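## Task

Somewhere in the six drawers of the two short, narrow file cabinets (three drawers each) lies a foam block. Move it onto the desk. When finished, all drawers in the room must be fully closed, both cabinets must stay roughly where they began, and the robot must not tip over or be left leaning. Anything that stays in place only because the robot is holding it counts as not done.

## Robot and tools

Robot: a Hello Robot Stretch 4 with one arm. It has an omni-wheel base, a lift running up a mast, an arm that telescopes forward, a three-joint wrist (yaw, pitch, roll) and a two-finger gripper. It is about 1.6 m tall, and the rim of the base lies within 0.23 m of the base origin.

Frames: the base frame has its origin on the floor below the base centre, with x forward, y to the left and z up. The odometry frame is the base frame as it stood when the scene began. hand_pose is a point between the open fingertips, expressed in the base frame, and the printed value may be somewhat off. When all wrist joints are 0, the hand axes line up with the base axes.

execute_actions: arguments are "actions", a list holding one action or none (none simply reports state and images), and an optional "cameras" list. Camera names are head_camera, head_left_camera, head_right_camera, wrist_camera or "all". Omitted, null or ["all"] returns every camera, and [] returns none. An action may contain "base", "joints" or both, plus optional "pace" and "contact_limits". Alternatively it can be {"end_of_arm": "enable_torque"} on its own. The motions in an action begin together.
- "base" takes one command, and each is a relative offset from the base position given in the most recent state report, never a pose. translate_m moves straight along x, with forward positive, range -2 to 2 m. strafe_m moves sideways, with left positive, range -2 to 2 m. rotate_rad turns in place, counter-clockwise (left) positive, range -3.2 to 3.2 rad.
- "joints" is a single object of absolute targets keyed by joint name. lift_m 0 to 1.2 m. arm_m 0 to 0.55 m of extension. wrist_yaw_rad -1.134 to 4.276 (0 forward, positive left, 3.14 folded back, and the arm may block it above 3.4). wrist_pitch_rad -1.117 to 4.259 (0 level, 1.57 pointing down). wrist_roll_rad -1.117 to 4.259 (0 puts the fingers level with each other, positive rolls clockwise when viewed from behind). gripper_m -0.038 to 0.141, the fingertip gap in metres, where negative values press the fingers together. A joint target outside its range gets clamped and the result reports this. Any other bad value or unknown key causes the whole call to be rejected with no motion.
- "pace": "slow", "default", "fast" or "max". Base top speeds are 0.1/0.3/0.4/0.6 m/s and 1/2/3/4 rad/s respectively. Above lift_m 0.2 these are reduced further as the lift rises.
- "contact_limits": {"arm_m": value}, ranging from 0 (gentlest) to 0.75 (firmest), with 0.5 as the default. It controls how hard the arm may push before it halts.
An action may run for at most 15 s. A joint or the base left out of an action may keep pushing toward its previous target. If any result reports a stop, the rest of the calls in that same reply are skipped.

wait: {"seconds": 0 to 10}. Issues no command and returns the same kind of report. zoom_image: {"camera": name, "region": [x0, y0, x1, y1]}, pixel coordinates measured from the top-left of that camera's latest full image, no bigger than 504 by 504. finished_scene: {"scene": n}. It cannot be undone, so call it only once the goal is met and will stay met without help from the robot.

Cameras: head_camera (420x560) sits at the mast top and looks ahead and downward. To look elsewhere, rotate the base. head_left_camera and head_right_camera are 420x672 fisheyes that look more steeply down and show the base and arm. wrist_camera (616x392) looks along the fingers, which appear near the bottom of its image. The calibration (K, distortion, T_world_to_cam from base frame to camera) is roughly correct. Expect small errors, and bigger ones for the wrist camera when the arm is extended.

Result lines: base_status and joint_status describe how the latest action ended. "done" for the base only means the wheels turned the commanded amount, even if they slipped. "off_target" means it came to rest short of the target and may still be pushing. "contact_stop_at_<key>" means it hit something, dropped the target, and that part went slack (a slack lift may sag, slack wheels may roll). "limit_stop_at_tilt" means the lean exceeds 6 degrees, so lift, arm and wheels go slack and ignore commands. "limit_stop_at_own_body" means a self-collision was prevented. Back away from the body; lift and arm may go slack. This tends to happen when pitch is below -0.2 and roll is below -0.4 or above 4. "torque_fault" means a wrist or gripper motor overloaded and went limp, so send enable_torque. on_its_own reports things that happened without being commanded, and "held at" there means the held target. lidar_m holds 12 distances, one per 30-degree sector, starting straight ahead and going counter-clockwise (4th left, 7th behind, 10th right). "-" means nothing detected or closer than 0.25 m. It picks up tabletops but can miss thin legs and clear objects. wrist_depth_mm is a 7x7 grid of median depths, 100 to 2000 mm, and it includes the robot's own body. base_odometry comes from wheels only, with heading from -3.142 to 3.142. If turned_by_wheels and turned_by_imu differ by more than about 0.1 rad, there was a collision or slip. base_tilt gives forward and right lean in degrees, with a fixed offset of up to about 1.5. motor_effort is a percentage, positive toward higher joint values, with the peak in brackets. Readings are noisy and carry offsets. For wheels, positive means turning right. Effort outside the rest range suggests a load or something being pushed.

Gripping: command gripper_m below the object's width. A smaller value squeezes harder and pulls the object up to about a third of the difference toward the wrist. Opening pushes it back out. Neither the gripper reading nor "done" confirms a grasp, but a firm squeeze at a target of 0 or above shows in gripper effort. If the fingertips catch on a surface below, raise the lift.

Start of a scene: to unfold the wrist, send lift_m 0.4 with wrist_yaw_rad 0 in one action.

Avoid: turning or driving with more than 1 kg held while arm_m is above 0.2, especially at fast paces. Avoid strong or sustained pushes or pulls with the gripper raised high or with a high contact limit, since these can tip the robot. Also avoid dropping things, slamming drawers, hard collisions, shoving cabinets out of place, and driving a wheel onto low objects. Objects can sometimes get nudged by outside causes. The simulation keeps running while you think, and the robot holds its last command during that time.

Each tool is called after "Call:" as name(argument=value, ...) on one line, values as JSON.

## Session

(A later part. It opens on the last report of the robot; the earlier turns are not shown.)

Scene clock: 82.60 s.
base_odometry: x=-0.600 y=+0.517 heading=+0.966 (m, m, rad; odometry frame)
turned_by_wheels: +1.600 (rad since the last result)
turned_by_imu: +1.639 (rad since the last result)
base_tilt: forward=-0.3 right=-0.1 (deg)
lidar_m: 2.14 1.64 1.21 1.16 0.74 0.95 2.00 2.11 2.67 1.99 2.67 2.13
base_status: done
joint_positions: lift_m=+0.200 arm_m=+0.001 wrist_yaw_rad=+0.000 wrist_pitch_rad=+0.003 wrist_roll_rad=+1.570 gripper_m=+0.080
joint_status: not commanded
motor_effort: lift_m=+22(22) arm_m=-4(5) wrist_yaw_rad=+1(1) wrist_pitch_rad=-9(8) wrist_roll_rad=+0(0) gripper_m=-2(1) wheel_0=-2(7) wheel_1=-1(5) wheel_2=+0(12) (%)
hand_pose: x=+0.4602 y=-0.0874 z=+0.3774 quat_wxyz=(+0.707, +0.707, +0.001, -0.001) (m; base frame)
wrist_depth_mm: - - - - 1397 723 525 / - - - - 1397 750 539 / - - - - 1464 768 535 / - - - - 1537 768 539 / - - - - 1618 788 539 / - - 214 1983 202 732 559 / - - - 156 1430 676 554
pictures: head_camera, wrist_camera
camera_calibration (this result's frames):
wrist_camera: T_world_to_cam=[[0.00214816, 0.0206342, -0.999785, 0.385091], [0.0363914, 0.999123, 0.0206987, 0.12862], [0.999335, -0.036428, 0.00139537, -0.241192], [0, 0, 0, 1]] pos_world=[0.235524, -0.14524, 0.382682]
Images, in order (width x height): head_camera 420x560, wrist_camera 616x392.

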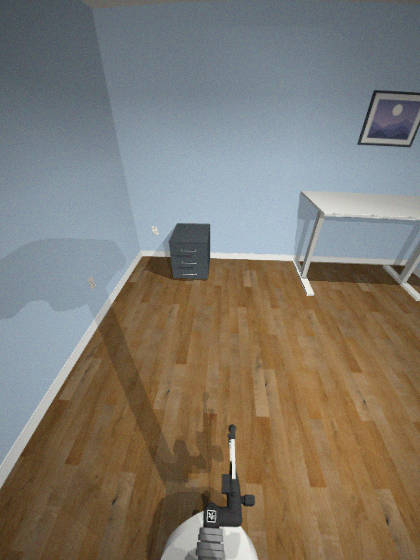

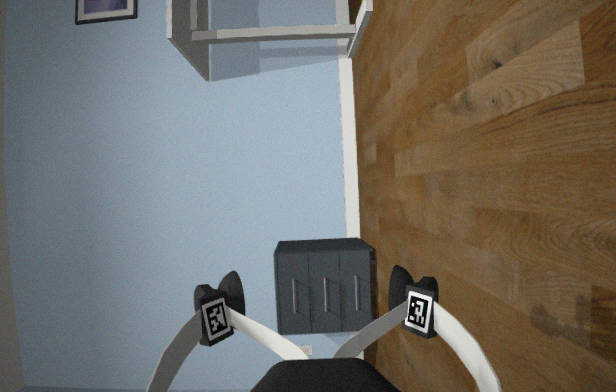

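Call:
execute_actions(actions=[{"base":{"rotate_rad":-0.05}}], cameras=[])

Call:
execute_actions(actions=[{"base":{"strafe_m":0.47}}], cameras=[])

Call:
execute_actions(actions=[{"base":{"translate_m":1.45},"joints":{"lift_m":0.25}}], cameras=["head_camera","wrist_camera"])

Scene clock: 85.70 s.
base_odometry: x=-0.600 y=+0.517 heading=+0.917 (m, m, rad; odometry frame)
turned_by_wheels: -0.050 (rad since the last result)
turned_by_imu: -0.050 (rad since the last result)
base_tilt: forward=-0.4 right=-0.1 (deg)
lidar_m: 2.12 1.74 1.22 1.16 0.74 0.93 1.99 2.10 2.69 1.97 2.65 2.13
base_status: done
joint_positions: lift_m=+0.200 arm_m=+0.001 wrist_yaw_rad=+0.000 wrist_pitch_rad=+0.003 wrist_roll_rad=+1.570 gripper_m=+0.080
joint_status: not commanded
motor_effort: lift_m=+21(22) arm_m=-4(5) wrist_yaw_rad=+1(1) wrist_pitch_rad=-9(9) wrist_roll_rad=+0(0) gripper_m=-1(3) wheel_0=+1(2) wheel_1=+1(3) wheel_2=+0(1) (%)
hand_pose: x=+0.4602 y=-0.0874 z=+0.3774 quat_wxyz=(+0.707, +0.707, +0.001, -0.001) (m; base frame)
wrist_depth_mm: - - - - 1397 732 530 / - - - - 1430 750 535 / - - - - 1499 768 535 / - - - - 1499 768 544 / - - - - 1537 788 544 / - - 214 1921 202 723 559 / - - - 156 1397 676 559
pictures: none
No camera images: the call's "cameras" was empty. Leave "cameras" out to get every camera's image.

Scene clock: 88.60 s.
base_odometry: x=-0.973 y=+0.803 heading=+0.917 (m, m, rad; odometry frame)
turned_by_wheels: +0.000 (rad since the last result)
turned_by_imu: -0.001 (rad since the last result)
base_tilt: forward=-0.3 right=-0.1 (deg)
lidar_m: 2.08 1.04 0.73 0.66 0.50 0.38 0.69 2.08 2.80 2.44 2.81 2.35
base_status: done
joint_positions: lift_m=+0.200 arm_m=+0.001 wrist_yaw_rad=+0.000 wrist_pitch_rad=+0.003 wrist_roll_rad=+1.570 gripper_m=+0.080
joint_status: not commanded
motor_effort: lift_m=+21(22) arm_m=-5(5) wrist_yaw_rad=+1(1) wrist_pitch_rad=-9(8) wrist_roll_rad=+1(1) gripper_m=-1(1) wheel_0=+3(8) wheel_1=-2(6) wheel_2=+1(1) (%)
hand_pose: x=+0.4602 y=-0.0874 z=+0.3774 quat_wxyz=(+0.707, +0.707, +0.001, -0.001) (m; base frame)
wrist_depth_mm: - - - - 1397 723 525 / - - - - 1430 741 535 / - - - - 1464 759 535 / - - - 1983 1537 768 544 / - - - 1863 1537 788 544 / - - 215 - 201 732 564 / - - - 156 1430 668 564
pictures: none
No camera images: the call's "cameras" was empty. Leave "cameras" out to get every camera's image.

Scene clock: 94.93 s.
base_odometry: x=-0.091 y=+1.954 heading=+0.917 (m, m, rad; odometry frame)
turned_by_wheels: +0.000 (rad since the last result)
turned_by_imu: +0.000 (rad since the last result)
base_tilt: forward=-0.3 right=-0.1 (deg)
lidar_m: 0.62 0.69 0.81 0.73 0.76 1.04 1.81 3.62 2.80 2.07 1.35 0.70
base_status: done
joint_positions: lift_m=+0.250 arm_m=+0.001 wrist_yaw_rad=+0.000 wrist_pitch_rad=+0.003 wrist_roll_rad=+1.570 gripper_m=+0.080
joint_status: all done
motor_effort: lift_m=+22(27) arm_m=-4(4) wrist_yaw_rad=+1(1) wrist_pitch_rad=-9(9) wrist_roll_rad=-1(1) gripper_m=-3(3) wheel_0=+0(6) wheel_1=+1(10) wheel_2=+1(6) (%)
hand_pose: x=+0.4602 y=-0.0874 z=+0.4273 quat_wxyz=(+0.707, +0.707, +0.001, -0.001) (m; base frame)
wrist_depth_mm: 1025 1025 1025 1025 1060 809 603 / 1025 1042 1042 1025 1025 842 591 / 1008 1025 1025 459 462 459 459 / 1008 1025 462 455 455 455 459 / 1008 1025 1008 449 452 459 452 / 1008 1008 214 449 201 452 452 / 976 991 442 156 445 449 449
pictures: head_camera, wrist_camera
camera_calibration (this result's frames):
wrist_camera: T_world_to_cam=[[0.00214883, 0.0206341, -0.999785, 0.435051], [0.0364225, 0.999122, 0.0206987, 0.12758], [0.999334, -0.0364591, 0.0013954, -0.24126], [0, 0, 0, 1]] pos_world=[0.235518, -0.145242, 0.432654]
Images, in order (width x height): head_camera 420x560, wrist_camera 616x392.

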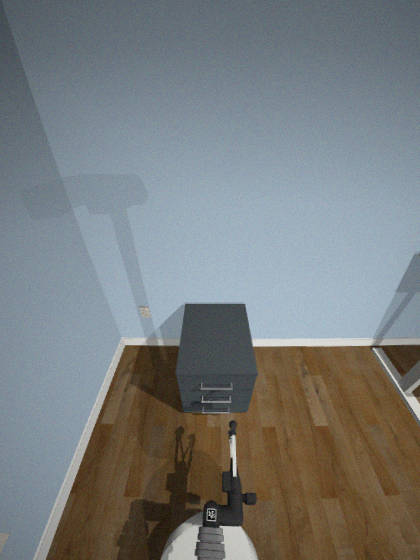

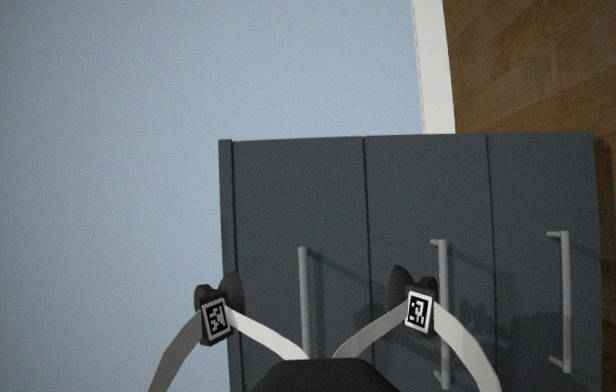

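Call:
execute_actions(actions=[{"base":{"strafe_m":0.07},"joints":{"lift_m":0.255}}], cameras=[])

Call:
execute_actions(actions=[{"joints":{"arm_m":0.2},"contact_limits":{"arm_m":0.15}}], cameras=["wrist_camera"])

Call:
execute_actions(actions=[{"joints":{"gripper_m":-0.02}}], cameras=[])

Call:
execute_actions(actions=[{"base":{"translate_m":-0.3},"pace":"slow"}], cameras=["head_camera"])

Call:
zoom_image(camera="head_camera", region=[170,300,290,420])

Scene clock: 99.27 s.
base_odometry: x=-0.146 y=+1.996 heading=+0.917 (m, m, rad; odometry frame)
turned_by_wheels: +0.000 (rad since the last result)
turned_by_imu: +0.001 (rad since the last result)
base_tilt: forward=-0.3 right=-0.1 (deg)
lidar_m: 0.61 1.07 0.70 0.66 0.70 0.96 1.82 3.61 2.84 2.10 1.41 0.69
base_status: done
joint_positions: lift_m=+0.255 arm_m=+0.001 wrist_yaw_rad=+0.000 wrist_pitch_rad=+0.003 wrist_roll_rad=+1.570 gripper_m=+0.080
joint_status: all done
motor_effort: lift_m=+23(22) arm_m=-4(5) wrist_yaw_rad=+1(0) wrist_pitch_rad=-9(8) wrist_roll_rad=+0(0) gripper_m=-1(2) wheel_0=+2(9) wheel_1=-1(7) wheel_2=+0(0) (%)
hand_pose: x=+0.4602 y=-0.0874 z=+0.4323 quat_wxyz=(+0.707, +0.707, +0.001, -0.001) (m; base frame)
wrist_depth_mm: 1025 1042 1025 1025 1060 820 603 / 1008 1008 1025 455 459 462 462 / 1008 1042 1008 449 455 455 459 / 1008 1025 1025 449 452 452 455 / 1008 1008 991 445 449 449 452 / 991 1008 214 445 201 442 445 / 1008 991 442 156 442 439 449
pictures: none
No camera images: the call's "cameras" was empty. Leave "cameras" out to get every camera's image.

Scene clock: 100.97 s.
base_odometry: x=-0.146 y=+1.996 heading=+0.917 (m, m, rad; odometry frame)
turned_by_wheels: +0.000 (rad since the last result)
turned_by_imu: +0.001 (rad since the last result)
base_tilt: forward=-0.3 right=-0.1 (deg)
lidar_m: 0.64 1.05 0.72 0.66 0.71 0.94 1.82 3.63 2.86 2.08 1.41 0.70
base_status: not commanded
joint_positions: lift_m=+0.255 arm_m=+0.199 wrist_yaw_rad=-0.001 wrist_pitch_rad=+0.002 wrist_roll_rad=+1.570 gripper_m=+0.080
joint_status: all done
motor_effort: lift_m=+23(23) arm_m=+6(3) wrist_yaw_rad=+3(3) wrist_pitch_rad=-6(8) wrist_roll_rad=+0(0) gripper_m=+0(1) wheel_0=+2(2) wheel_1=-1(1) wheel_2=+0(0) (%)
contact_limits: arm_m 0.15
hand_pose: x=+0.6583 y=-0.0876 z=+0.4325 quat_wxyz=(+0.707, +0.707, +0.000, -0.001) (m; base frame)
wrist_depth_mm: 831 820 253 255 256 258 - / 809 831 252 254 254 256 258 / 809 820 251 252 252 254 254 / 798 820 249 249 251 252 252 / 820 809 246 249 249 250 251 / 798 798 214 246 202 248 249 / 798 798 243 154 245 246 -
pictures: wrist_camera
camera_calibration (this result's frames):
wrist_camera: T_world_to_cam=[[0.00283947, 0.020636, -0.999783, 0.439304], [0.0371919, 0.999093, 0.0207274, 0.119966], [0.999304, -0.0372427, 0.00206941, -0.439514], [0, 0, 0, 1]] pos_world=[0.433499, -0.145291, 0.437632]
Images, in order (width x height): wrist_camera 616x392.

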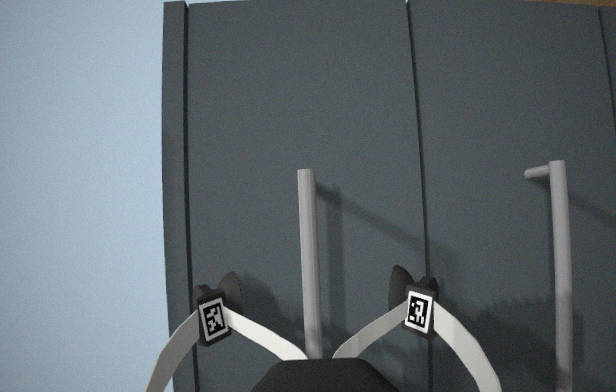

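Scene clock: 102.70 s.
base_odometry: x=-0.146 y=+1.996 heading=+0.917 (m, m, rad; odometry frame)
turned_by_wheels: +0.000 (rad since the last result)
turned_by_imu: +0.001 (rad since the last result)
base_tilt: forward=-0.3 right=-0.1 (deg)
lidar_m: 0.62 1.04 0.70 0.66 0.69 0.96 1.82 3.62 2.88 2.10 1.43 0.70
base_status: not commanded
joint_positions: lift_m=+0.255 arm_m=+0.199 wrist_yaw_rad=+0.001 wrist_pitch_rad=+0.001 wrist_roll_rad=+1.570 gripper_m=-0.019
joint_status: all done
motor_effort: lift_m=+22(23) arm_m=+3(6) wrist_yaw_rad=-1(2) wrist_pitch_rad=-3(7) wrist_roll_rad=+0(0) gripper_m=-18(15) wheel_0=+2(2) wheel_1=-1(1) wheel_2=+0(0) (%)
hand_pose: x=+0.6589 y=-0.0871 z=+0.4329 quat_wxyz=(+0.707, +0.707, +0.001, +0.000) (m; base frame)
wrist_depth_mm: 809 820 249 250 250 256 - / 820 820 248 249 250 255 256 / 820 820 247 245 247 253 254 / 809 820 244 244 246 251 250 / 809 809 241 241 244 248 249 / 809 788 241 207 187 246 248 / 788 788 236 194 239 245 -
pictures: none
No camera images: the call's "cameras" was empty. Leave "cameras" out to get every camera's image.

Scene clock: 107.00 s.
base_odometry: x=-0.329 y=+1.758 heading=+0.916 (m, m, rad; odometry frame)
turned_by_wheels: -0.001 (rad since the last result)
turned_by_imu: +0.000 (rad since the last result)
base_tilt: forward=-0.3 right=-0.1 (deg)
lidar_m: 0.62 1.01 0.69 0.66 0.69 0.92 1.50 3.28 2.74 3.05 1.52 0.70
base_status: done
joint_positions: lift_m=+0.255 arm_m=+0.199 wrist_yaw_rad=-0.005 wrist_pitch_rad=+0.001 wrist_roll_rad=+1.570 gripper_m=-0.020
joint_status: not commanded
on_its_own: wrist_yaw_rad is at rest, and its effort (+17) is outside its rest range (-13 to +13)
motor_effort: lift_m=+22(22) arm_m=+3(3) wrist_yaw_rad=+17(22) wrist_pitch_rad=-3(3) wrist_roll_rad=+0(0) gripper_m=-15(16) wheel_0=-7(9) wheel_1=-3(6) wheel_2=-2(4) (%)
hand_pose: x=+0.6584 y=-0.0890 z=+0.4329 quat_wxyz=(+0.707, +0.707, -0.002, -0.002) (m; base frame)
wrist_depth_mm: 1138 1118 250 248 250 831 609 / 1138 1138 247 248 250 854 591 / 1118 1138 246 247 246 564 564 / 1138 1160 243 244 245 554 564 / 1118 1118 241 242 244 554 564 / 1078 1098 238 207 187 549 559 / 1078 1098 237 193 239 544 549
pictures: head_camera
Images, in order (width x height): head_camera 420x560.

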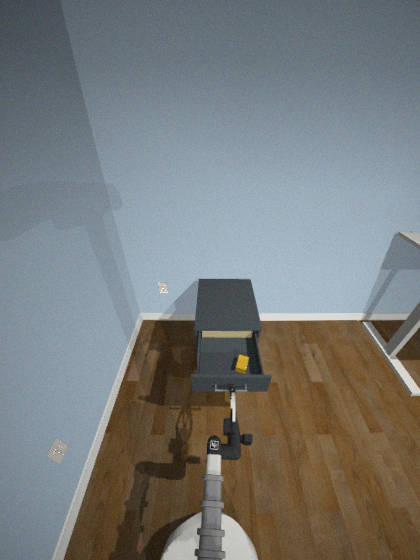

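Region (170, 300, 290, 420) of head_camera's 420x560 image, scaled by 4.200, with more detail than that image has.

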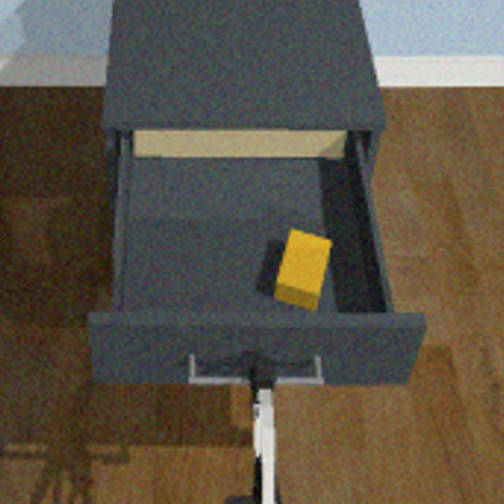

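Call:
execute_actions(actions=[{"joints":{"gripper_m":0.08}}], cameras=[])

Call:
execute_actions(actions=[{"joints":{"arm_m":0.1}}], cameras=[])

Call:
execute_actions(actions=[{"base":{"strafe_m":-0.065},"joints":{"lift_m":0.75,"wrist_pitch_rad":1.57,"wrist_roll_rad":0.2,"gripper_m":0.11}}], cameras=[])

Call:
execute_actions(actions=[{"base":{"translate_m":0.2},"joints":{"arm_m":0.45}}], cameras=["wrist_camera","head_camera"])

Scene clock: 111.90 s.
base_odometry: x=-0.329 y=+1.758 heading=+0.917 (m, m, rad; odometry frame)
turned_by_wheels: +0.001 (rad since the last result)
turned_by_imu: +0.003 (rad since the last result)
base_tilt: forward=-0.3 right=-0.1 (deg)
lidar_m: 0.66 1.01 0.69 0.65 0.69 0.94 1.49 3.33 2.74 3.07 1.55 0.70
base_status: not commanded
joint_positions: lift_m=+0.255 arm_m=+0.199 wrist_yaw_rad=+0.000 wrist_pitch_rad=+0.003 wrist_roll_rad=+1.570 gripper_m=+0.080
joint_status: all done
motor_effort: lift_m=+22(22) arm_m=+3(3) wrist_yaw_rad=+2(17) wrist_pitch_rad=-11(10) wrist_roll_rad=+0(0) gripper_m=-1(17) wheel_0=-3(7) wheel_1=-1(3) wheel_2=-1(2) (%)
hand_pose: x=+0.6588 y=-0.0875 z=+0.4321 quat_wxyz=(+0.707, +0.707, +0.001, -0.001) (m; base frame)
wrist_depth_mm: 1138 1138 254 255 255 820 597 / 1118 1160 252 254 255 778 585 / 1098 1118 250 252 253 559 569 / 1098 1118 250 250 252 559 564 / 1118 1118 247 248 251 554 564 / 1098 1118 213 246 202 549 559 / 1118 1098 245 151 247 549 549
pictures: none
No camera images: the call's "cameras" was empty. Leave "cameras" out to get every camera's image.

Scene clock: 113.20 s.
base_odometry: x=-0.329 y=+1.758 heading=+0.917 (m, m, rad; odometry frame)
turned_by_wheels: +0.000 (rad since the last result)
turned_by_imu: +0.001 (rad since the last result)
base_tilt: forward=-0.3 right=-0.1 (deg)
lidar_m: 0.63 1.01 0.69 0.65 0.67 0.93 1.48 3.30 2.72 3.07 1.53 0.71
base_status: not commanded
joint_positions: lift_m=+0.255 arm_m=+0.101 wrist_yaw_rad=+0.000 wrist_pitch_rad=+0.003 wrist_roll_rad=+1.570 gripper_m=+0.080
joint_status: all done
motor_effort: lift_m=+22(22) arm_m=-4(8) wrist_yaw_rad=+1(2) wrist_pitch_rad=-9(10) wrist_roll_rad=+0(0) gripper_m=-2(3) wheel_0=-3(3) wheel_1=-1(1) wheel_2=-1(1) (%)
hand_pose: x=+0.5602 y=-0.0874 z=+0.4323 quat_wxyz=(+0.707, +0.707, +0.001, -0.001) (m; base frame)
wrist_depth_mm: 1229 1229 1229 1255 1229 809 591 / 1229 1205 353 353 1229 842 597 / 1255 1255 351 349 654 654 609 / 1205 1205 1229 349 654 654 615 / 1205 1182 1205 347 647 654 621 / 1182 1205 213 347 201 654 621 / 1182 1205 342 156 647 647 634
pictures: none
No camera images: the call's "cameras" was empty. Leave "cameras" out to get every camera's image.

Scene clock: 116.13 s.
base_odometry: x=-0.277 y=+1.719 heading=+0.917 (m, m, rad; odometry frame)
turned_by_wheels: +0.000 (rad since the last result)
turned_by_imu: +0.001 (rad since the last result)
base_tilt: forward=-0.3 right=-0.1 (deg)
lidar_m: 0.62 0.68 0.77 0.72 0.77 1.02 1.53 3.33 2.65 2.98 1.50 0.69
base_status: done
joint_positions: lift_m=+0.750 arm_m=+0.101 wrist_yaw_rad=+0.000 wrist_pitch_rad=+1.570 wrist_roll_rad=+0.200 gripper_m=+0.110
joint_status: all done
motor_effort: lift_m=+23(26) arm_m=-4(5) wrist_yaw_rad=+1(1) wrist_pitch_rad=+0(9) wrist_roll_rad=-1(8) gripper_m=+3(2) wheel_0=-1(8) wheel_1=+1(7) wheel_2=+0(3) (%)
hand_pose: x=+0.2720 y=-0.0874 z=+0.6395 quat_wxyz=(+0.704, +0.071, +0.703, -0.071) (m; base frame)
wrist_depth_mm: 878 854 866 878 878 878 866 / 854 878 878 878 878 854 866 / 878 854 866 866 866 866 878 / 866 878 878 866 866 878 878 / 866 878 854 891 878 878 878 / 878 878 219 654 654 878 878 / 854 878 654 150 668 878 878
pictures: none
No camera images: the call's "cameras" was empty. Leave "cameras" out to get every camera's image.

Scene clock: 118.30 s.
base_odometry: x=-0.155 y=+1.877 heading=+0.917 (m, m, rad; odometry frame)
turned_by_wheels: +0.000 (rad since the last result)
turned_by_imu: +0.000 (rad since the last result)
base_tilt: forward=-0.3 right=-0.1 (deg)
lidar_m: 0.44 0.48 0.79 0.72 0.76 1.02 1.72 3.48 2.76 2.60 1.40 0.48
base_status: done
joint_positions: lift_m=+0.750 arm_m=+0.449 wrist_yaw_rad=+0.000 wrist_pitch_rad=+1.570 wrist_roll_rad=+0.200 gripper_m=+0.110
joint_status: all done
motor_effort: lift_m=+23(23) arm_m=+5(6) wrist_yaw_rad=+1(0) wrist_pitch_rad=+0(0) wrist_roll_rad=-1(2) gripper_m=-2(1) wheel_0=+0(3) wheel_1=+0(2) wheel_2=+1(11) (%)
hand_pose: x=+0.6204 y=-0.0874 z=+0.6395 quat_wxyz=(+0.704, +0.071, +0.703, -0.071) (m; base frame)
wrist_depth_mm: 343 343 343 342 342 878 854 / 345 343 343 496 866 878 866 / 345 488 488 492 866 854 891 / 455 496 492 492 496 866 854 / 866 496 492 449 492 866 891 / 866 477 218 492 413 891 878 / 854 445 477 150 368 866 866
pictures: head_camera, wrist_camera
camera_calibration (this result's frames):
wrist_camera: T_world_to_cam=[[-0.219721, -0.97555, -0.00493435, 0.061175], [-0.974838, 0.21975, -0.0374338, 0.713761], [0.0376029, -0.00341482, -0.999287, 0.83787], [0, 0, 0, 1]] pos_world=[0.677736, -0.0943087, 0.864293]
Images, in order (width x height): head_camera 420x560, wrist_camera 616x392.

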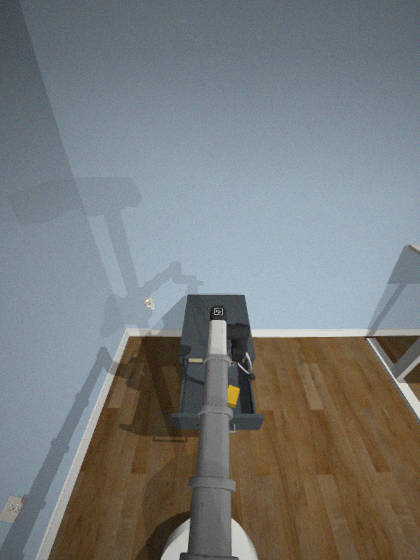

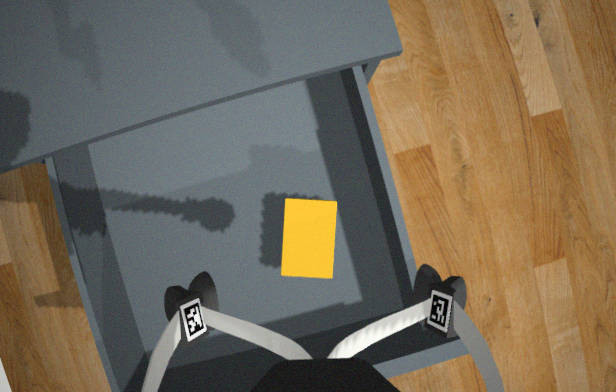

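Call:
execute_actions(actions=[{"joints":{"arm_m":0.475,"gripper_m":0.1}}], cameras=[])

Call:
execute_actions(actions=[{"joints":{"lift_m":0.505}}], cameras=["wrist_camera"])

Call:
execute_actions(actions=[{"joints":{"gripper_m":0.03}}], cameras=[])

Call:
execute_actions(actions=[{"joints":{"lift_m":0.75}}], cameras=["wrist_camera"])

Scene clock: 121.23 s.
base_odometry: x=-0.155 y=+1.877 heading=+0.917 (m, m, rad; odometry frame)
turned_by_wheels: +0.000 (rad since the last result)
turned_by_imu: +0.001 (rad since the last result)
base_tilt: forward=-0.3 right=-0.1 (deg)
lidar_m: 0.44 0.47 0.78 0.74 0.78 1.03 1.71 3.50 2.75 2.63 1.40 0.50
base_status: not commanded
joint_positions: lift_m=+0.750 arm_m=+0.474 wrist_yaw_rad=+0.000 wrist_pitch_rad=+1.570 wrist_roll_rad=+0.200 gripper_m=+0.100
joint_status: all done
motor_effort: lift_m=+23(23) arm_m=+5(3) wrist_yaw_rad=+0(0) wrist_pitch_rad=-1(0) wrist_roll_rad=-1(1) gripper_m=+1(4) wheel_0=+0(0) wheel_1=+0(0) wheel_2=+0(0) (%)
hand_pose: x=+0.6453 y=-0.0874 z=+0.6395 quat_wxyz=(+0.704, +0.071, +0.703, -0.071) (m; base frame)
wrist_depth_mm: 343 343 342 343 609 854 866 / 340 343 343 343 854 878 878 / 343 343 492 492 878 854 866 / 430 488 496 492 496 866 878 / 878 492 492 442 488 878 878 / 878 492 213 496 216 891 891 / 866 436 496 148 402 384 878
pictures: none
No camera images: the call's "cameras" was empty. Leave "cameras" out to get every camera's image.

Scene clock: 123.33 s.
base_odometry: x=-0.155 y=+1.877 heading=+0.917 (m, m, rad; odometry frame)
turned_by_wheels: +0.000 (rad since the last result)
turned_by_imu: +0.001 (rad since the last result)
base_tilt: forward=-0.3 right=-0.1 (deg)
lidar_m: 0.45 0.47 0.78 0.71 0.77 1.02 1.72 3.49 2.76 2.62 1.38 0.48
base_status: not commanded
joint_positions: lift_m=+0.505 arm_m=+0.474 wrist_yaw_rad=+0.000 wrist_pitch_rad=+1.570 wrist_roll_rad=+0.200 gripper_m=+0.100
joint_status: all done
motor_effort: lift_m=+17(23) arm_m=+5(5) wrist_yaw_rad=+0(1) wrist_pitch_rad=+0(1) wrist_roll_rad=-1(1) gripper_m=+2(3) wheel_0=+0(0) wheel_1=+0(0) wheel_2=+0(0) (%)
hand_pose: x=+0.6453 y=-0.0874 z=+0.3950 quat_wxyz=(+0.704, +0.071, +0.703, -0.071) (m; base frame)
wrist_depth_mm: 230 246 245 246 234 621 634 / 246 246 246 246 247 180 621 / 247 246 246 247 247 181 621 / 247 246 247 247 246 185 621 / 246 247 246 206 247 194 621 / 247 248 214 202 202 187 621 / 247 248 248 148 248 192 -
pictures: wrist_camera
camera_calibration (this result's frames):
wrist_camera: T_world_to_cam=[[-0.219816, -0.975529, -0.00490806, 0.0655101], [-0.974821, 0.219844, -0.0373173, 0.728912], [0.0374831, -0.00341846, -0.999291, 0.592634], [0, 0, 0, 1]] pos_world=[0.702745, -0.0943143, 0.619736]
Images, in order (width x height): wrist_camera 616x392.

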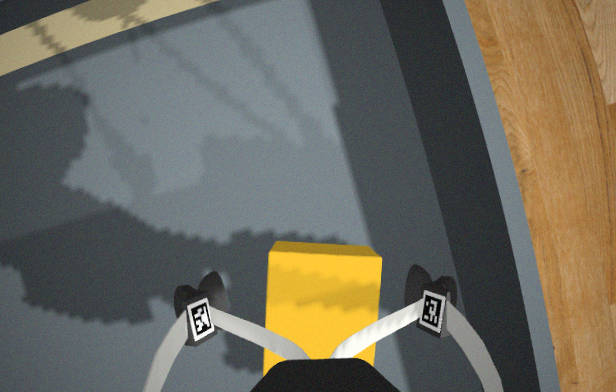

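Scene clock: 124.87 s.
base_odometry: x=-0.155 y=+1.877 heading=+0.917 (m, m, rad; odometry frame)
turned_by_wheels: +0.000 (rad since the last result)
turned_by_imu: +0.001 (rad since the last result)
base_tilt: forward=-0.3 right=-0.1 (deg)
lidar_m: 0.45 0.46 0.79 0.73 0.77 1.01 1.73 3.50 2.76 2.60 1.39 0.51
base_status: not commanded
joint_positions: lift_m=+0.505 arm_m=+0.474 wrist_yaw_rad=+0.000 wrist_pitch_rad=+1.570 wrist_roll_rad=+0.200 gripper_m=+0.030
joint_status: all done
motor_effort: lift_m=+17(17) arm_m=+5(5) wrist_yaw_rad=+1(1) wrist_pitch_rad=+0(1) wrist_roll_rad=-1(2) gripper_m=-16(12) wheel_0=+0(0) wheel_1=+0(0) wheel_2=+0(0) (%)
hand_pose: x=+0.6453 y=-0.0874 z=+0.3950 quat_wxyz=(+0.704, +0.071, +0.703, -0.071) (m; base frame)
wrist_depth_mm: 230 245 246 246 235 615 621 / 246 246 246 246 247 181 615 / 245 247 247 247 247 181 621 / 246 247 247 246 246 184 621 / 247 247 247 212 249 193 627 / 247 248 204 192 192 194 621 / 248 247 248 192 247 186 -
pictures: none
No camera images: the call's "cameras" was empty. Leave "cameras" out to get every camera's image.

Scene clock: 126.97 s.
base_odometry: x=-0.155 y=+1.877 heading=+0.917 (m, m, rad; odometry frame)
turned_by_wheels: +0.000 (rad since the last result)
turned_by_imu: +0.001 (rad since the last result)
base_tilt: forward=-0.3 right=-0.1 (deg)
lidar_m: 0.44 0.47 0.78 0.72 0.75 1.03 1.73 3.50 2.77 2.65 1.41 0.48
base_status: not commanded
joint_positions: lift_m=+0.750 arm_m=+0.474 wrist_yaw_rad=+0.000 wrist_pitch_rad=+1.570 wrist_roll_rad=+0.200 gripper_m=+0.030
joint_status: all done
motor_effort: lift_m=+23(25) arm_m=+4(5) wrist_yaw_rad=+1(1) wrist_pitch_rad=+0(2) wrist_roll_rad=+0(1) gripper_m=-16(14) wheel_0=+0(0) wheel_1=+0(0) wheel_2=+0(0) (%)
hand_pose: x=+0.6453 y=-0.0874 z=+0.6395 quat_wxyz=(+0.704, +0.071, +0.703, -0.071) (m; base frame)
wrist_depth_mm: 342 343 342 342 597 842 866 / 342 342 343 342 866 866 866 / 342 343 492 492 854 854 854 / 430 492 488 492 492 866 878 / 854 492 488 211 496 866 866 / 878 496 204 191 191 878 866 / 866 418 488 192 387 364 866
pictures: wrist_camera
camera_calibration (this result's frames):
wrist_camera: T_world_to_cam=[[-0.219816, -0.975529, -0.00490806, 0.066711], [-0.974821, 0.219844, -0.0373173, 0.73804], [0.0374831, -0.00341847, -0.999291, 0.836985], [0, 0, 0, 1]] pos_world=[0.702748, -0.0943143, 0.864261]
Images, in order (width x height): wrist_camera 616x392.

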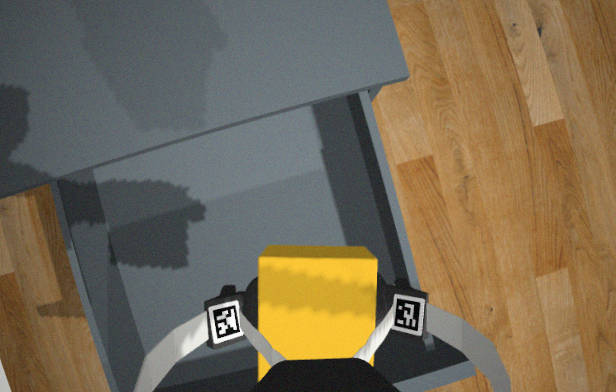

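Call:
execute_actions(actions=[{"base":{"strafe_m":-1.7},"joints":{"lift_m":1.05,"arm_m":0.3}}], cameras=["head_camera","wrist_camera"])

Scene clock: 135.33 s.
base_odometry: x=+1.193 y=+0.843 heading=+0.916 (m, m, rad; odometry frame)
turned_by_wheels: +0.000 (rad since the last result)
turned_by_imu: +0.009 (rad since the last result)
base_tilt: forward=-0.3 right=-0.1 (deg)
lidar_m: 0.60 0.61 1.57 1.75 2.55 2.70 3.34 1.40 1.35 1.27 0.89 0.65
base_status: done
joint_positions: lift_m=+1.050 arm_m=+0.301 wrist_yaw_rad=+0.000 wrist_pitch_rad=+1.570 wrist_roll_rad=+0.200 gripper_m=+0.030
joint_status: all done
motor_effort: lift_m=+22(31) arm_m=-4(9) wrist_yaw_rad=+1(1) wrist_pitch_rad=-1(1) wrist_roll_rad=-1(0) gripper_m=-15(15) wheel_0=-2(7) wheel_1=-1(11) wheel_2=+0(4) (%)
hand_pose: x=+0.4719 y=-0.0874 z=+0.9396 quat_wxyz=(+0.704, +0.071, +0.703, -0.071) (m; base frame)
wrist_depth_mm: 213 213 213 220 1160 1182 1182 / 213 224 1160 1138 1182 1160 1160 / 1182 1160 1160 1160 1205 1182 1182 / 1160 1182 1182 1160 1160 1160 1160 / 1205 1160 1205 211 1182 1160 1205 / 1205 1182 204 192 191 1182 1182 / 1205 1182 1182 192 1182 1205 1182
pictures: head_camera, wrist_camera
camera_calibration (this result's frames):
wrist_camera: T_world_to_cam=[[-0.219975, -0.975493, -0.00486803, 0.0301037], [-0.974792, 0.220002, -0.0371398, 0.580018], [0.0373006, -0.00342453, -0.999298, 1.14344], [0, 0, 0, 1]] pos_world=[0.529368, -0.0943237, 1.16432]
Images, in order (width x height): head_camera 420x560, wrist_camera 616x392.

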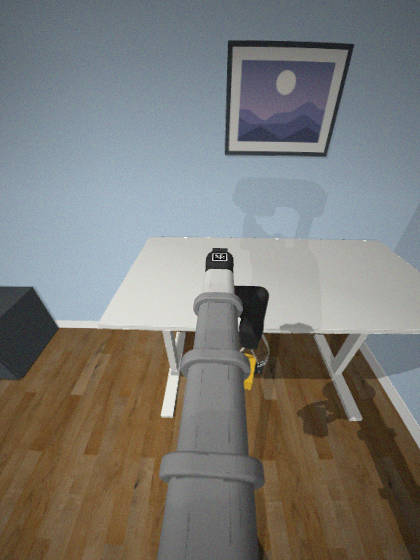

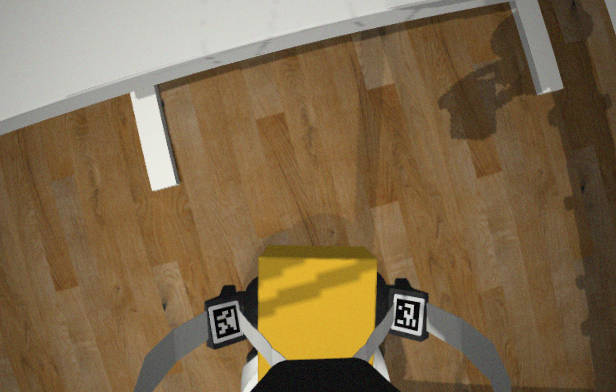

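Call:
execute_actions(actions=[{"joints":{"lift_m":1.15}}], cameras=[])

Call:
execute_actions(actions=[{"base":{"translate_m":0.1},"joints":{"arm_m":0.55}}], cameras=[])

Call:
execute_actions(actions=[{"joints":{"lift_m":1.085},"pace":"slow"}], cameras=[])

Call:
execute_actions(actions=[{"joints":{"gripper_m":0.1}}], cameras=[])

Call:
execute_actions(actions=[{"joints":{"lift_m":1.17}}], cameras=["wrist_camera"])

Call:
execute_actions(actions=[{"base":{"translate_m":-0.3},"joints":{"arm_m":0}}], cameras=[])

Call:
execute_actions(actions=[{"base":{"strafe_m":1.765},"joints":{"lift_m":0.255,"wrist_pitch_rad":0,"wrist_roll_rad":1.57,"gripper_m":0.08}}], cameras=["wrist_camera","head_camera"])

Scene clock: 141.43 s.
base_odometry: x=+1.193 y=+0.843 heading=+0.916 (m, m, rad; odometry frame)
turned_by_wheels: +0.000 (rad since the last result)
turned_by_imu: +0.002 (rad since the last result)
base_tilt: forward=-0.3 right=-0.1 (deg)
lidar_m: 0.60 0.65 1.56 1.74 2.54 2.66 3.37 1.38 1.35 1.25 0.89 0.65
base_status: not commanded
joint_positions: lift_m=+1.150 arm_m=+0.301 wrist_yaw_rad=+0.000 wrist_pitch_rad=+1.570 wrist_roll_rad=+0.200 gripper_m=+0.030
joint_status: all done
motor_effort: lift_m=+23(26) arm_m=-5(5) wrist_yaw_rad=+1(1) wrist_pitch_rad=-2(1) wrist_roll_rad=-1(1) gripper_m=-13(16) wheel_0=-2(2) wheel_1=-1(1) wheel_2=-1(1) (%)
hand_pose: x=+0.4719 y=-0.0874 z=+1.0395 quat_wxyz=(+0.704, +0.071, +0.703, -0.071) (m; base frame)
wrist_depth_mm: 310 314 314 314 312 314 1281 / 314 312 314 327 1255 1281 1255 / 312 1229 1255 1255 1281 1281 1308 / 1308 1255 1281 1281 1281 1281 1281 / 1281 1281 1255 211 1255 1281 1308 / 1281 1281 204 192 192 1281 1308 / 1308 1281 1255 192 1255 1281 1281
pictures: none
No camera images: the call's "cameras" was empty. Leave "cameras" out to get every camera's image.

Scene clock: 143.30 s.
base_odometry: x=+1.254 y=+0.922 heading=+0.916 (m, m, rad; odometry frame)
turned_by_wheels: +0.000 (rad since the last result)
turned_by_imu: +0.000 (rad since the last result)
base_tilt: forward=-0.3 right=-0.1 (deg)
lidar_m: 0.50 0.50 1.55 1.54 2.53 2.68 3.48 1.50 1.34 1.24 0.72 0.52
base_status: done
joint_positions: lift_m=+1.150 arm_m=+0.546 wrist_yaw_rad=+0.000 wrist_pitch_rad=+1.570 wrist_roll_rad=+0.200 gripper_m=+0.030
joint_status: all done
joint sent to its limit — the command would take arm_m past its upper limit, so that joint was sent only as far as its limit.
motor_effort: lift_m=+23(23) arm_m=+5(5) wrist_yaw_rad=+0(1) wrist_pitch_rad=-1(1) wrist_roll_rad=-1(0) gripper_m=-12(14) wheel_0=+0(4) wheel_1=-1(2) wheel_2=+1(7) (%)
hand_pose: x=+0.7176 y=-0.0874 z=+1.0395 quat_wxyz=(+0.704, +0.071, +0.703, -0.071) (m; base frame)
wrist_depth_mm: 312 312 310 314 314 312 312 / 312 315 310 314 312 314 312 / 312 315 312 314 314 312 312 / 314 315 312 314 315 312 312 / 312 315 314 211 314 312 315 / 314 315 204 191 192 315 315 / 314 314 314 193 314 314 314
pictures: none
No camera images: the call's "cameras" was empty. Leave "cameras" out to get every camera's image.

Scene clock: 144.73 s.
base_odometry: x=+1.254 y=+0.922 heading=+0.916 (m, m, rad; odometry frame)
turned_by_wheels: +0.000 (rad since the last result)
turned_by_imu: +0.001 (rad since the last result)
base_tilt: forward=-0.3 right=-0.1 (deg)
lidar_m: 0.49 0.54 1.56 1.54 2.54 2.67 3.49 1.49 1.35 1.26 0.76 0.53
base_status: not commanded
joint_positions: lift_m=+1.085 arm_m=+0.546 wrist_yaw_rad=+0.000 wrist_pitch_rad=+1.570 wrist_roll_rad=+0.200 gripper_m=+0.030
joint_status: all done
motor_effort: lift_m=+17(21) arm_m=+5(5) wrist_yaw_rad=+1(1) wrist_pitch_rad=-1(1) wrist_roll_rad=-1(1) gripper_m=-16(13) wheel_0=+0(0) wheel_1=-1(1) wheel_2=+1(1) (%)
hand_pose: x=+0.7176 y=-0.0874 z=+0.9750 quat_wxyz=(+0.704, +0.071, +0.703, -0.071) (m; base frame)
wrist_depth_mm: 246 248 248 247 249 248 - / 247 248 246 248 248 247 247 / 249 248 248 248 248 249 249 / 248 249 248 248 249 248 248 / 248 249 249 211 249 249 250 / 249 249 204 192 193 248 251 / 250 250 249 193 250 249 -
pictures: none
No camera images: the call's "cameras" was empty. Leave "cameras" out to get every camera's image.

Scene clock: 146.27 s.
base_odometry: x=+1.254 y=+0.922 heading=+0.916 (m, m, rad; odometry frame)
turned_by_wheels: +0.000 (rad since the last result)
turned_by_imu: +0.001 (rad since the last result)
base_tilt: forward=-0.3 right=-0.1 (deg)
lidar_m: 0.49 0.53 1.52 1.54 2.54 2.67 3.48 1.50 1.36 1.26 0.74 0.52
base_status: not commanded
joint_positions: lift_m=+1.085 arm_m=+0.546 wrist_yaw_rad=+0.000 wrist_pitch_rad=+1.570 wrist_roll_rad=+0.200 gripper_m=+0.100
joint_status: all done
motor_effort: lift_m=+17(17) arm_m=+5(5) wrist_yaw_rad=+1(1) wrist_pitch_rad=-1(1) wrist_roll_rad=-1(1) gripper_m=-5(17) wheel_0=+0(0) wheel_1=-1(1) wheel_2=+1(1) (%)
hand_pose: x=+0.7176 y=-0.0874 z=+0.9750 quat_wxyz=(+0.704, +0.071, +0.703, -0.071) (m; base frame)
wrist_depth_mm: 248 247 247 247 249 249 - / 248 248 249 248 247 249 247 / 248 249 248 250 249 248 247 / 248 247 248 248 249 248 248 / 249 248 250 210 248 248 249 / 250 250 215 203 204 249 249 / 250 250 248 148 249 249 -
pictures: none
No camera images: the call's "cameras" was empty. Leave "cameras" out to get every camera's image.

Scene clock: 147.60 s.
base_odometry: x=+1.254 y=+0.922 heading=+0.916 (m, m, rad; odometry frame)
turned_by_wheels: +0.000 (rad since the last result)
turned_by_imu: +0.001 (rad since the last result)
base_tilt: forward=-0.3 right=-0.1 (deg)
lidar_m: 0.50 0.51 1.54 1.53 2.55 2.71 3.51 1.50 1.33 1.27 0.78 0.52
base_status: not commanded
joint_positions: lift_m=+1.170 arm_m=+0.546 wrist_yaw_rad=+0.000 wrist_pitch_rad=+1.570 wrist_roll_rad=+0.200 gripper_m=+0.100
joint_status: all done
motor_effort: lift_m=+23(22) arm_m=+5(5) wrist_yaw_rad=+0(0) wrist_pitch_rad=-2(1) wrist_roll_rad=-1(1) gripper_m=-2(1) wheel_0=+0(0) wheel_1=-1(1) wheel_2=+1(1) (%)
hand_pose: x=+0.7176 y=-0.0874 z=+1.0595 quat_wxyz=(+0.704, +0.071, +0.703, -0.071) (m; base frame)
wrist_depth_mm: 332 332 334 332 330 336 332 / 332 332 332 332 332 332 334 / 334 334 334 330 334 334 332 / 334 332 334 334 334 332 334 / 334 332 336 287 334 334 334 / 336 334 213 287 217 332 338 / 332 334 334 148 336 334 332
pictures: wrist_camera
camera_calibration (this result's frames):
wrist_camera: T_world_to_cam=[[-0.219753, -0.975543, -0.00492017, 0.0846231], [-0.974833, 0.219782, -0.037371, 0.824216], [0.0375384, -0.00341606, -0.999289, 1.25397], [0, 0, 0, 1]] pos_world=[0.774997, -0.0943106, 1.2843]
Images, in order (width x height): wrist_camera 616x392.

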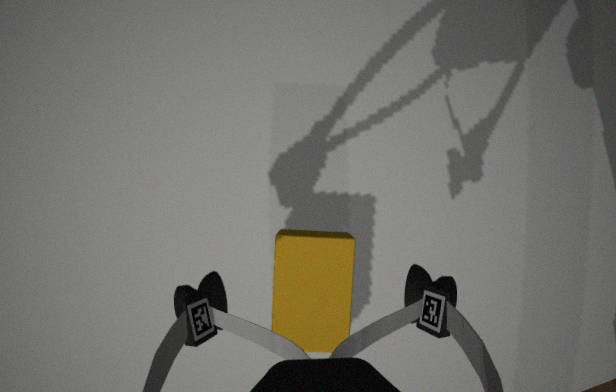

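Scene clock: 150.27 s.
base_odometry: x=+1.072 y=+0.684 heading=+0.916 (m, m, rad; odometry frame)
turned_by_wheels: +0.000 (rad since the last result)
turned_by_imu: +0.002 (rad since the last result)
base_tilt: forward=-0.3 right=-0.1 (deg)
lidar_m: 0.79 0.84 1.64 2.43 2.42 2.67 3.19 1.26 1.35 1.27 1.19 0.85
base_status: done
joint_positions: lift_m=+1.170 arm_m=+0.001 wrist_yaw_rad=+0.000 wrist_pitch_rad=+1.570 wrist_roll_rad=+0.200 gripper_m=+0.100
joint_status: all done
motor_effort: lift_m=+23(23) arm_m=-5(10) wrist_yaw_rad=+1(0) wrist_pitch_rad=-2(3) wrist_roll_rad=-1(1) gripper_m=+0(2) wheel_0=+0(4) wheel_1=+0(4) wheel_2=-1(11) (%)
hand_pose: x=+0.1719 y=-0.0874 z=+1.0595 quat_wxyz=(+0.704, +0.071, +0.703, -0.071) (m; base frame)
wrist_depth_mm: 1281 1281 1308 1281 1281 1308 1281 / 1336 1308 1308 1308 1281 1308 1336 / 1281 1281 1281 1308 1308 1308 1281 / 1308 1336 1308 1308 1336 1255 1281 / 1281 1336 1308 1078 1336 1308 1281 / 1308 1308 214 1078 216 1336 1308 / 1281 1366 1336 148 1308 1336 1308
pictures: none
No camera images: the call's "cameras" was empty. Leave "cameras" out to get every camera's image.

Scene clock: 157.47 s.
base_odometry: x=-0.329 y=+1.758 heading=+0.916 (m, m, rad; odometry frame)
turned_by_wheels: +0.000 (rad since the last result)
turned_by_imu: -0.005 (rad since the last result)
base_tilt: forward=-0.3 right=-0.1 (deg)
lidar_m: 0.63 1.03 0.70 0.64 0.67 0.92 1.51 3.28 2.74 3.07 1.55 0.72
base_status: done
joint_positions: lift_m=+0.255 arm_m=+0.001 wrist_yaw_rad=+0.000 wrist_pitch_rad=+0.003 wrist_roll_rad=+1.570 gripper_m=+0.080
joint_status: all done
motor_effort: lift_m=+18(21) arm_m=-4(4) wrist_yaw_rad=+1(2) wrist_pitch_rad=-10(15) wrist_roll_rad=+1(5) gripper_m=-1(3) wheel_0=+1(8) wheel_1=-1(8) wheel_2=+0(1) (%)
hand_pose: x=+0.4602 y=-0.0874 z=+0.4326 quat_wxyz=(+0.707, +0.707, +0.001, -0.001) (m; base frame)
wrist_depth_mm: 1336 1336 1366 1366 1336 831 603 / 1336 1336 1366 455 1336 842 597 / 1336 1308 1336 452 768 768 609 / 1281 1336 1336 449 759 768 621 / 1308 1281 1336 452 759 759 627 / 1281 1308 213 445 200 759 627 / 1255 1308 1281 156 1308 768 640
pictures: head_camera, wrist_camera
camera_calibration (this result's frames):
wrist_camera: T_world_to_cam=[[0.00170788, 0.0205304, -0.999788, 0.440493], [0.0364386, 0.999124, 0.020579, 0.127519], [0.999334, -0.036466, 0.000958279, -0.241058], [0, 0, 0, 1]] pos_world=[0.235499, -0.145241, 0.438007]
Images, in order (width x height): head_camera 420x560, wrist_camera 616x392.

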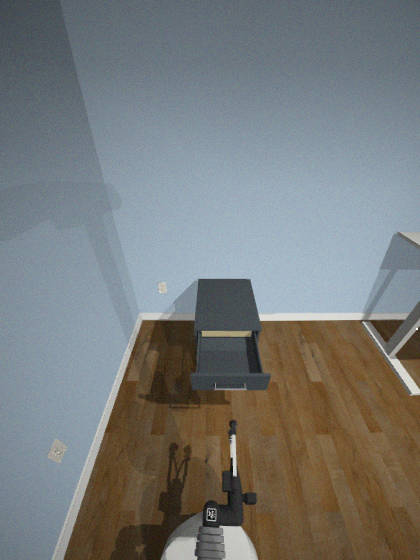

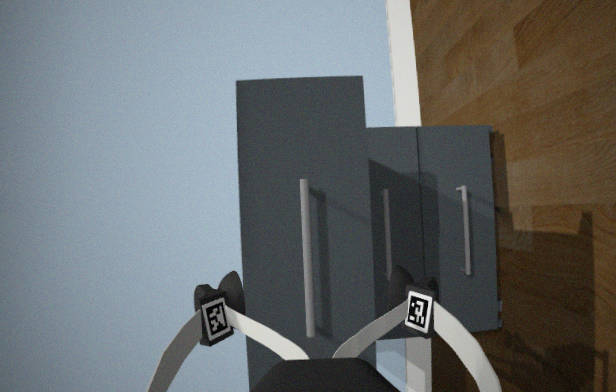

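Push with open fingertips on the face.

Call:
execute_actions(actions=[{"joints":{"arm_m":0.52},"pace":"slow","contact_limits":{"arm_m":0.25}}], cameras=[])

Call:
execute_actions(actions=[{"joints":{"arm_m":0.3}}], cameras=["wrist_camera"])

Scene clock: 165.53 s.
base_odometry: x=-0.329 y=+1.758 heading=+0.916 (m, m, rad; odometry frame)
turned_by_wheels: +0.000 (rad since the last result)
turned_by_imu: +0.003 (rad since the last result)
base_tilt: forward=-0.3 right=-0.1 (deg)
lidar_m: 0.96 1.03 0.70 0.66 0.69 0.92 1.49 3.30 2.73 3.06 1.55 1.07
base_status: not commanded
joint_positions: lift_m=+0.255 arm_m=+0.519 wrist_yaw_rad=-0.004 wrist_pitch_rad=+0.001 wrist_roll_rad=+1.570 gripper_m=+0.080
joint_status: all done
motor_effort: lift_m=+17(17) arm_m=+8(10) wrist_yaw_rad=+12(18) wrist_pitch_rad=-3(10) wrist_roll_rad=+0(0) gripper_m=-3(3) wheel_0=+0(3) wheel_1=+2(3) wheel_2=-4(6) (%)
contact_limits: arm_m 0.25
hand_pose: x=+0.9778 y=-0.0885 z=+0.4332 quat_wxyz=(+0.707, +0.707, -0.001, -0.002) (m; base frame)
wrist_depth_mm: 809 820 254 254 256 256 - / 809 788 252 253 253 256 256 / 788 798 249 251 252 253 253 / 798 798 248 248 251 253 252 / 788 788 246 247 249 250 248 / 778 798 211 245 201 248 249 / 768 788 242 152 245 245 -
pictures: none
No camera images: the call's "cameras" was empty. Leave "cameras" out to get every camera's image.

Scene clock: 167.30 s.
base_odometry: x=-0.329 y=+1.758 heading=+0.916 (m, m, rad; odometry frame)
turned_by_wheels: +0.000 (rad since the last result)
turned_by_imu: +0.001 (rad since the last result)
base_tilt: forward=-0.3 right=-0.1 (deg)
lidar_m: 0.94 1.02 0.71 0.66 0.68 0.92 1.53 3.30 2.75 3.05 1.53 1.05
base_status: not commanded
joint_positions: lift_m=+0.255 arm_m=+0.301 wrist_yaw_rad=+0.000 wrist_pitch_rad=+0.003 wrist_roll_rad=+1.570 gripper_m=+0.080
joint_status: all done
motor_effort: lift_m=+18(17) arm_m=-4(7) wrist_yaw_rad=+1(12) wrist_pitch_rad=-9(8) wrist_roll_rad=-1(0) gripper_m=-2(1) wheel_0=+1(1) wheel_1=+1(2) wheel_2=+0(4) (%)
hand_pose: x=+0.7602 y=-0.0874 z=+0.4327 quat_wxyz=(+0.707, +0.707, +0.001, -0.001) (m; base frame)
wrist_depth_mm: 1025 1042 1060 1042 1060 831 603 / 1025 1025 1025 1042 1042 732 549 / 1008 1008 1025 473 477 473 477 / 1042 991 1008 466 473 469 477 / 1008 1008 991 469 466 469 469 / 991 1008 215 462 200 469 466 / 1008 991 466 156 462 466 462
pictures: wrist_camera
camera_calibration (this result's frames):
wrist_camera: T_world_to_cam=[[0.00205128, 0.0207893, -0.999782, 0.439839], [0.0365056, 0.999116, 0.0208503, 0.116437], [0.999331, -0.0365404, 0.00129054, -0.541033], [0, 0, 0, 1]] pos_world=[0.535518, -0.145247, 0.438014]
Images, in order (width x height): wrist_camera 616x392.

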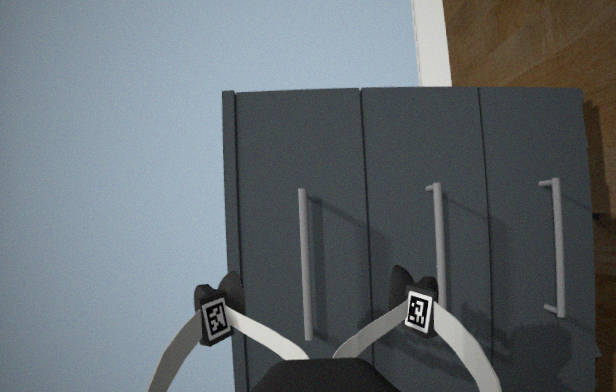

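Call:
finished_scene(scene=1)

The scene is finished: the task was done.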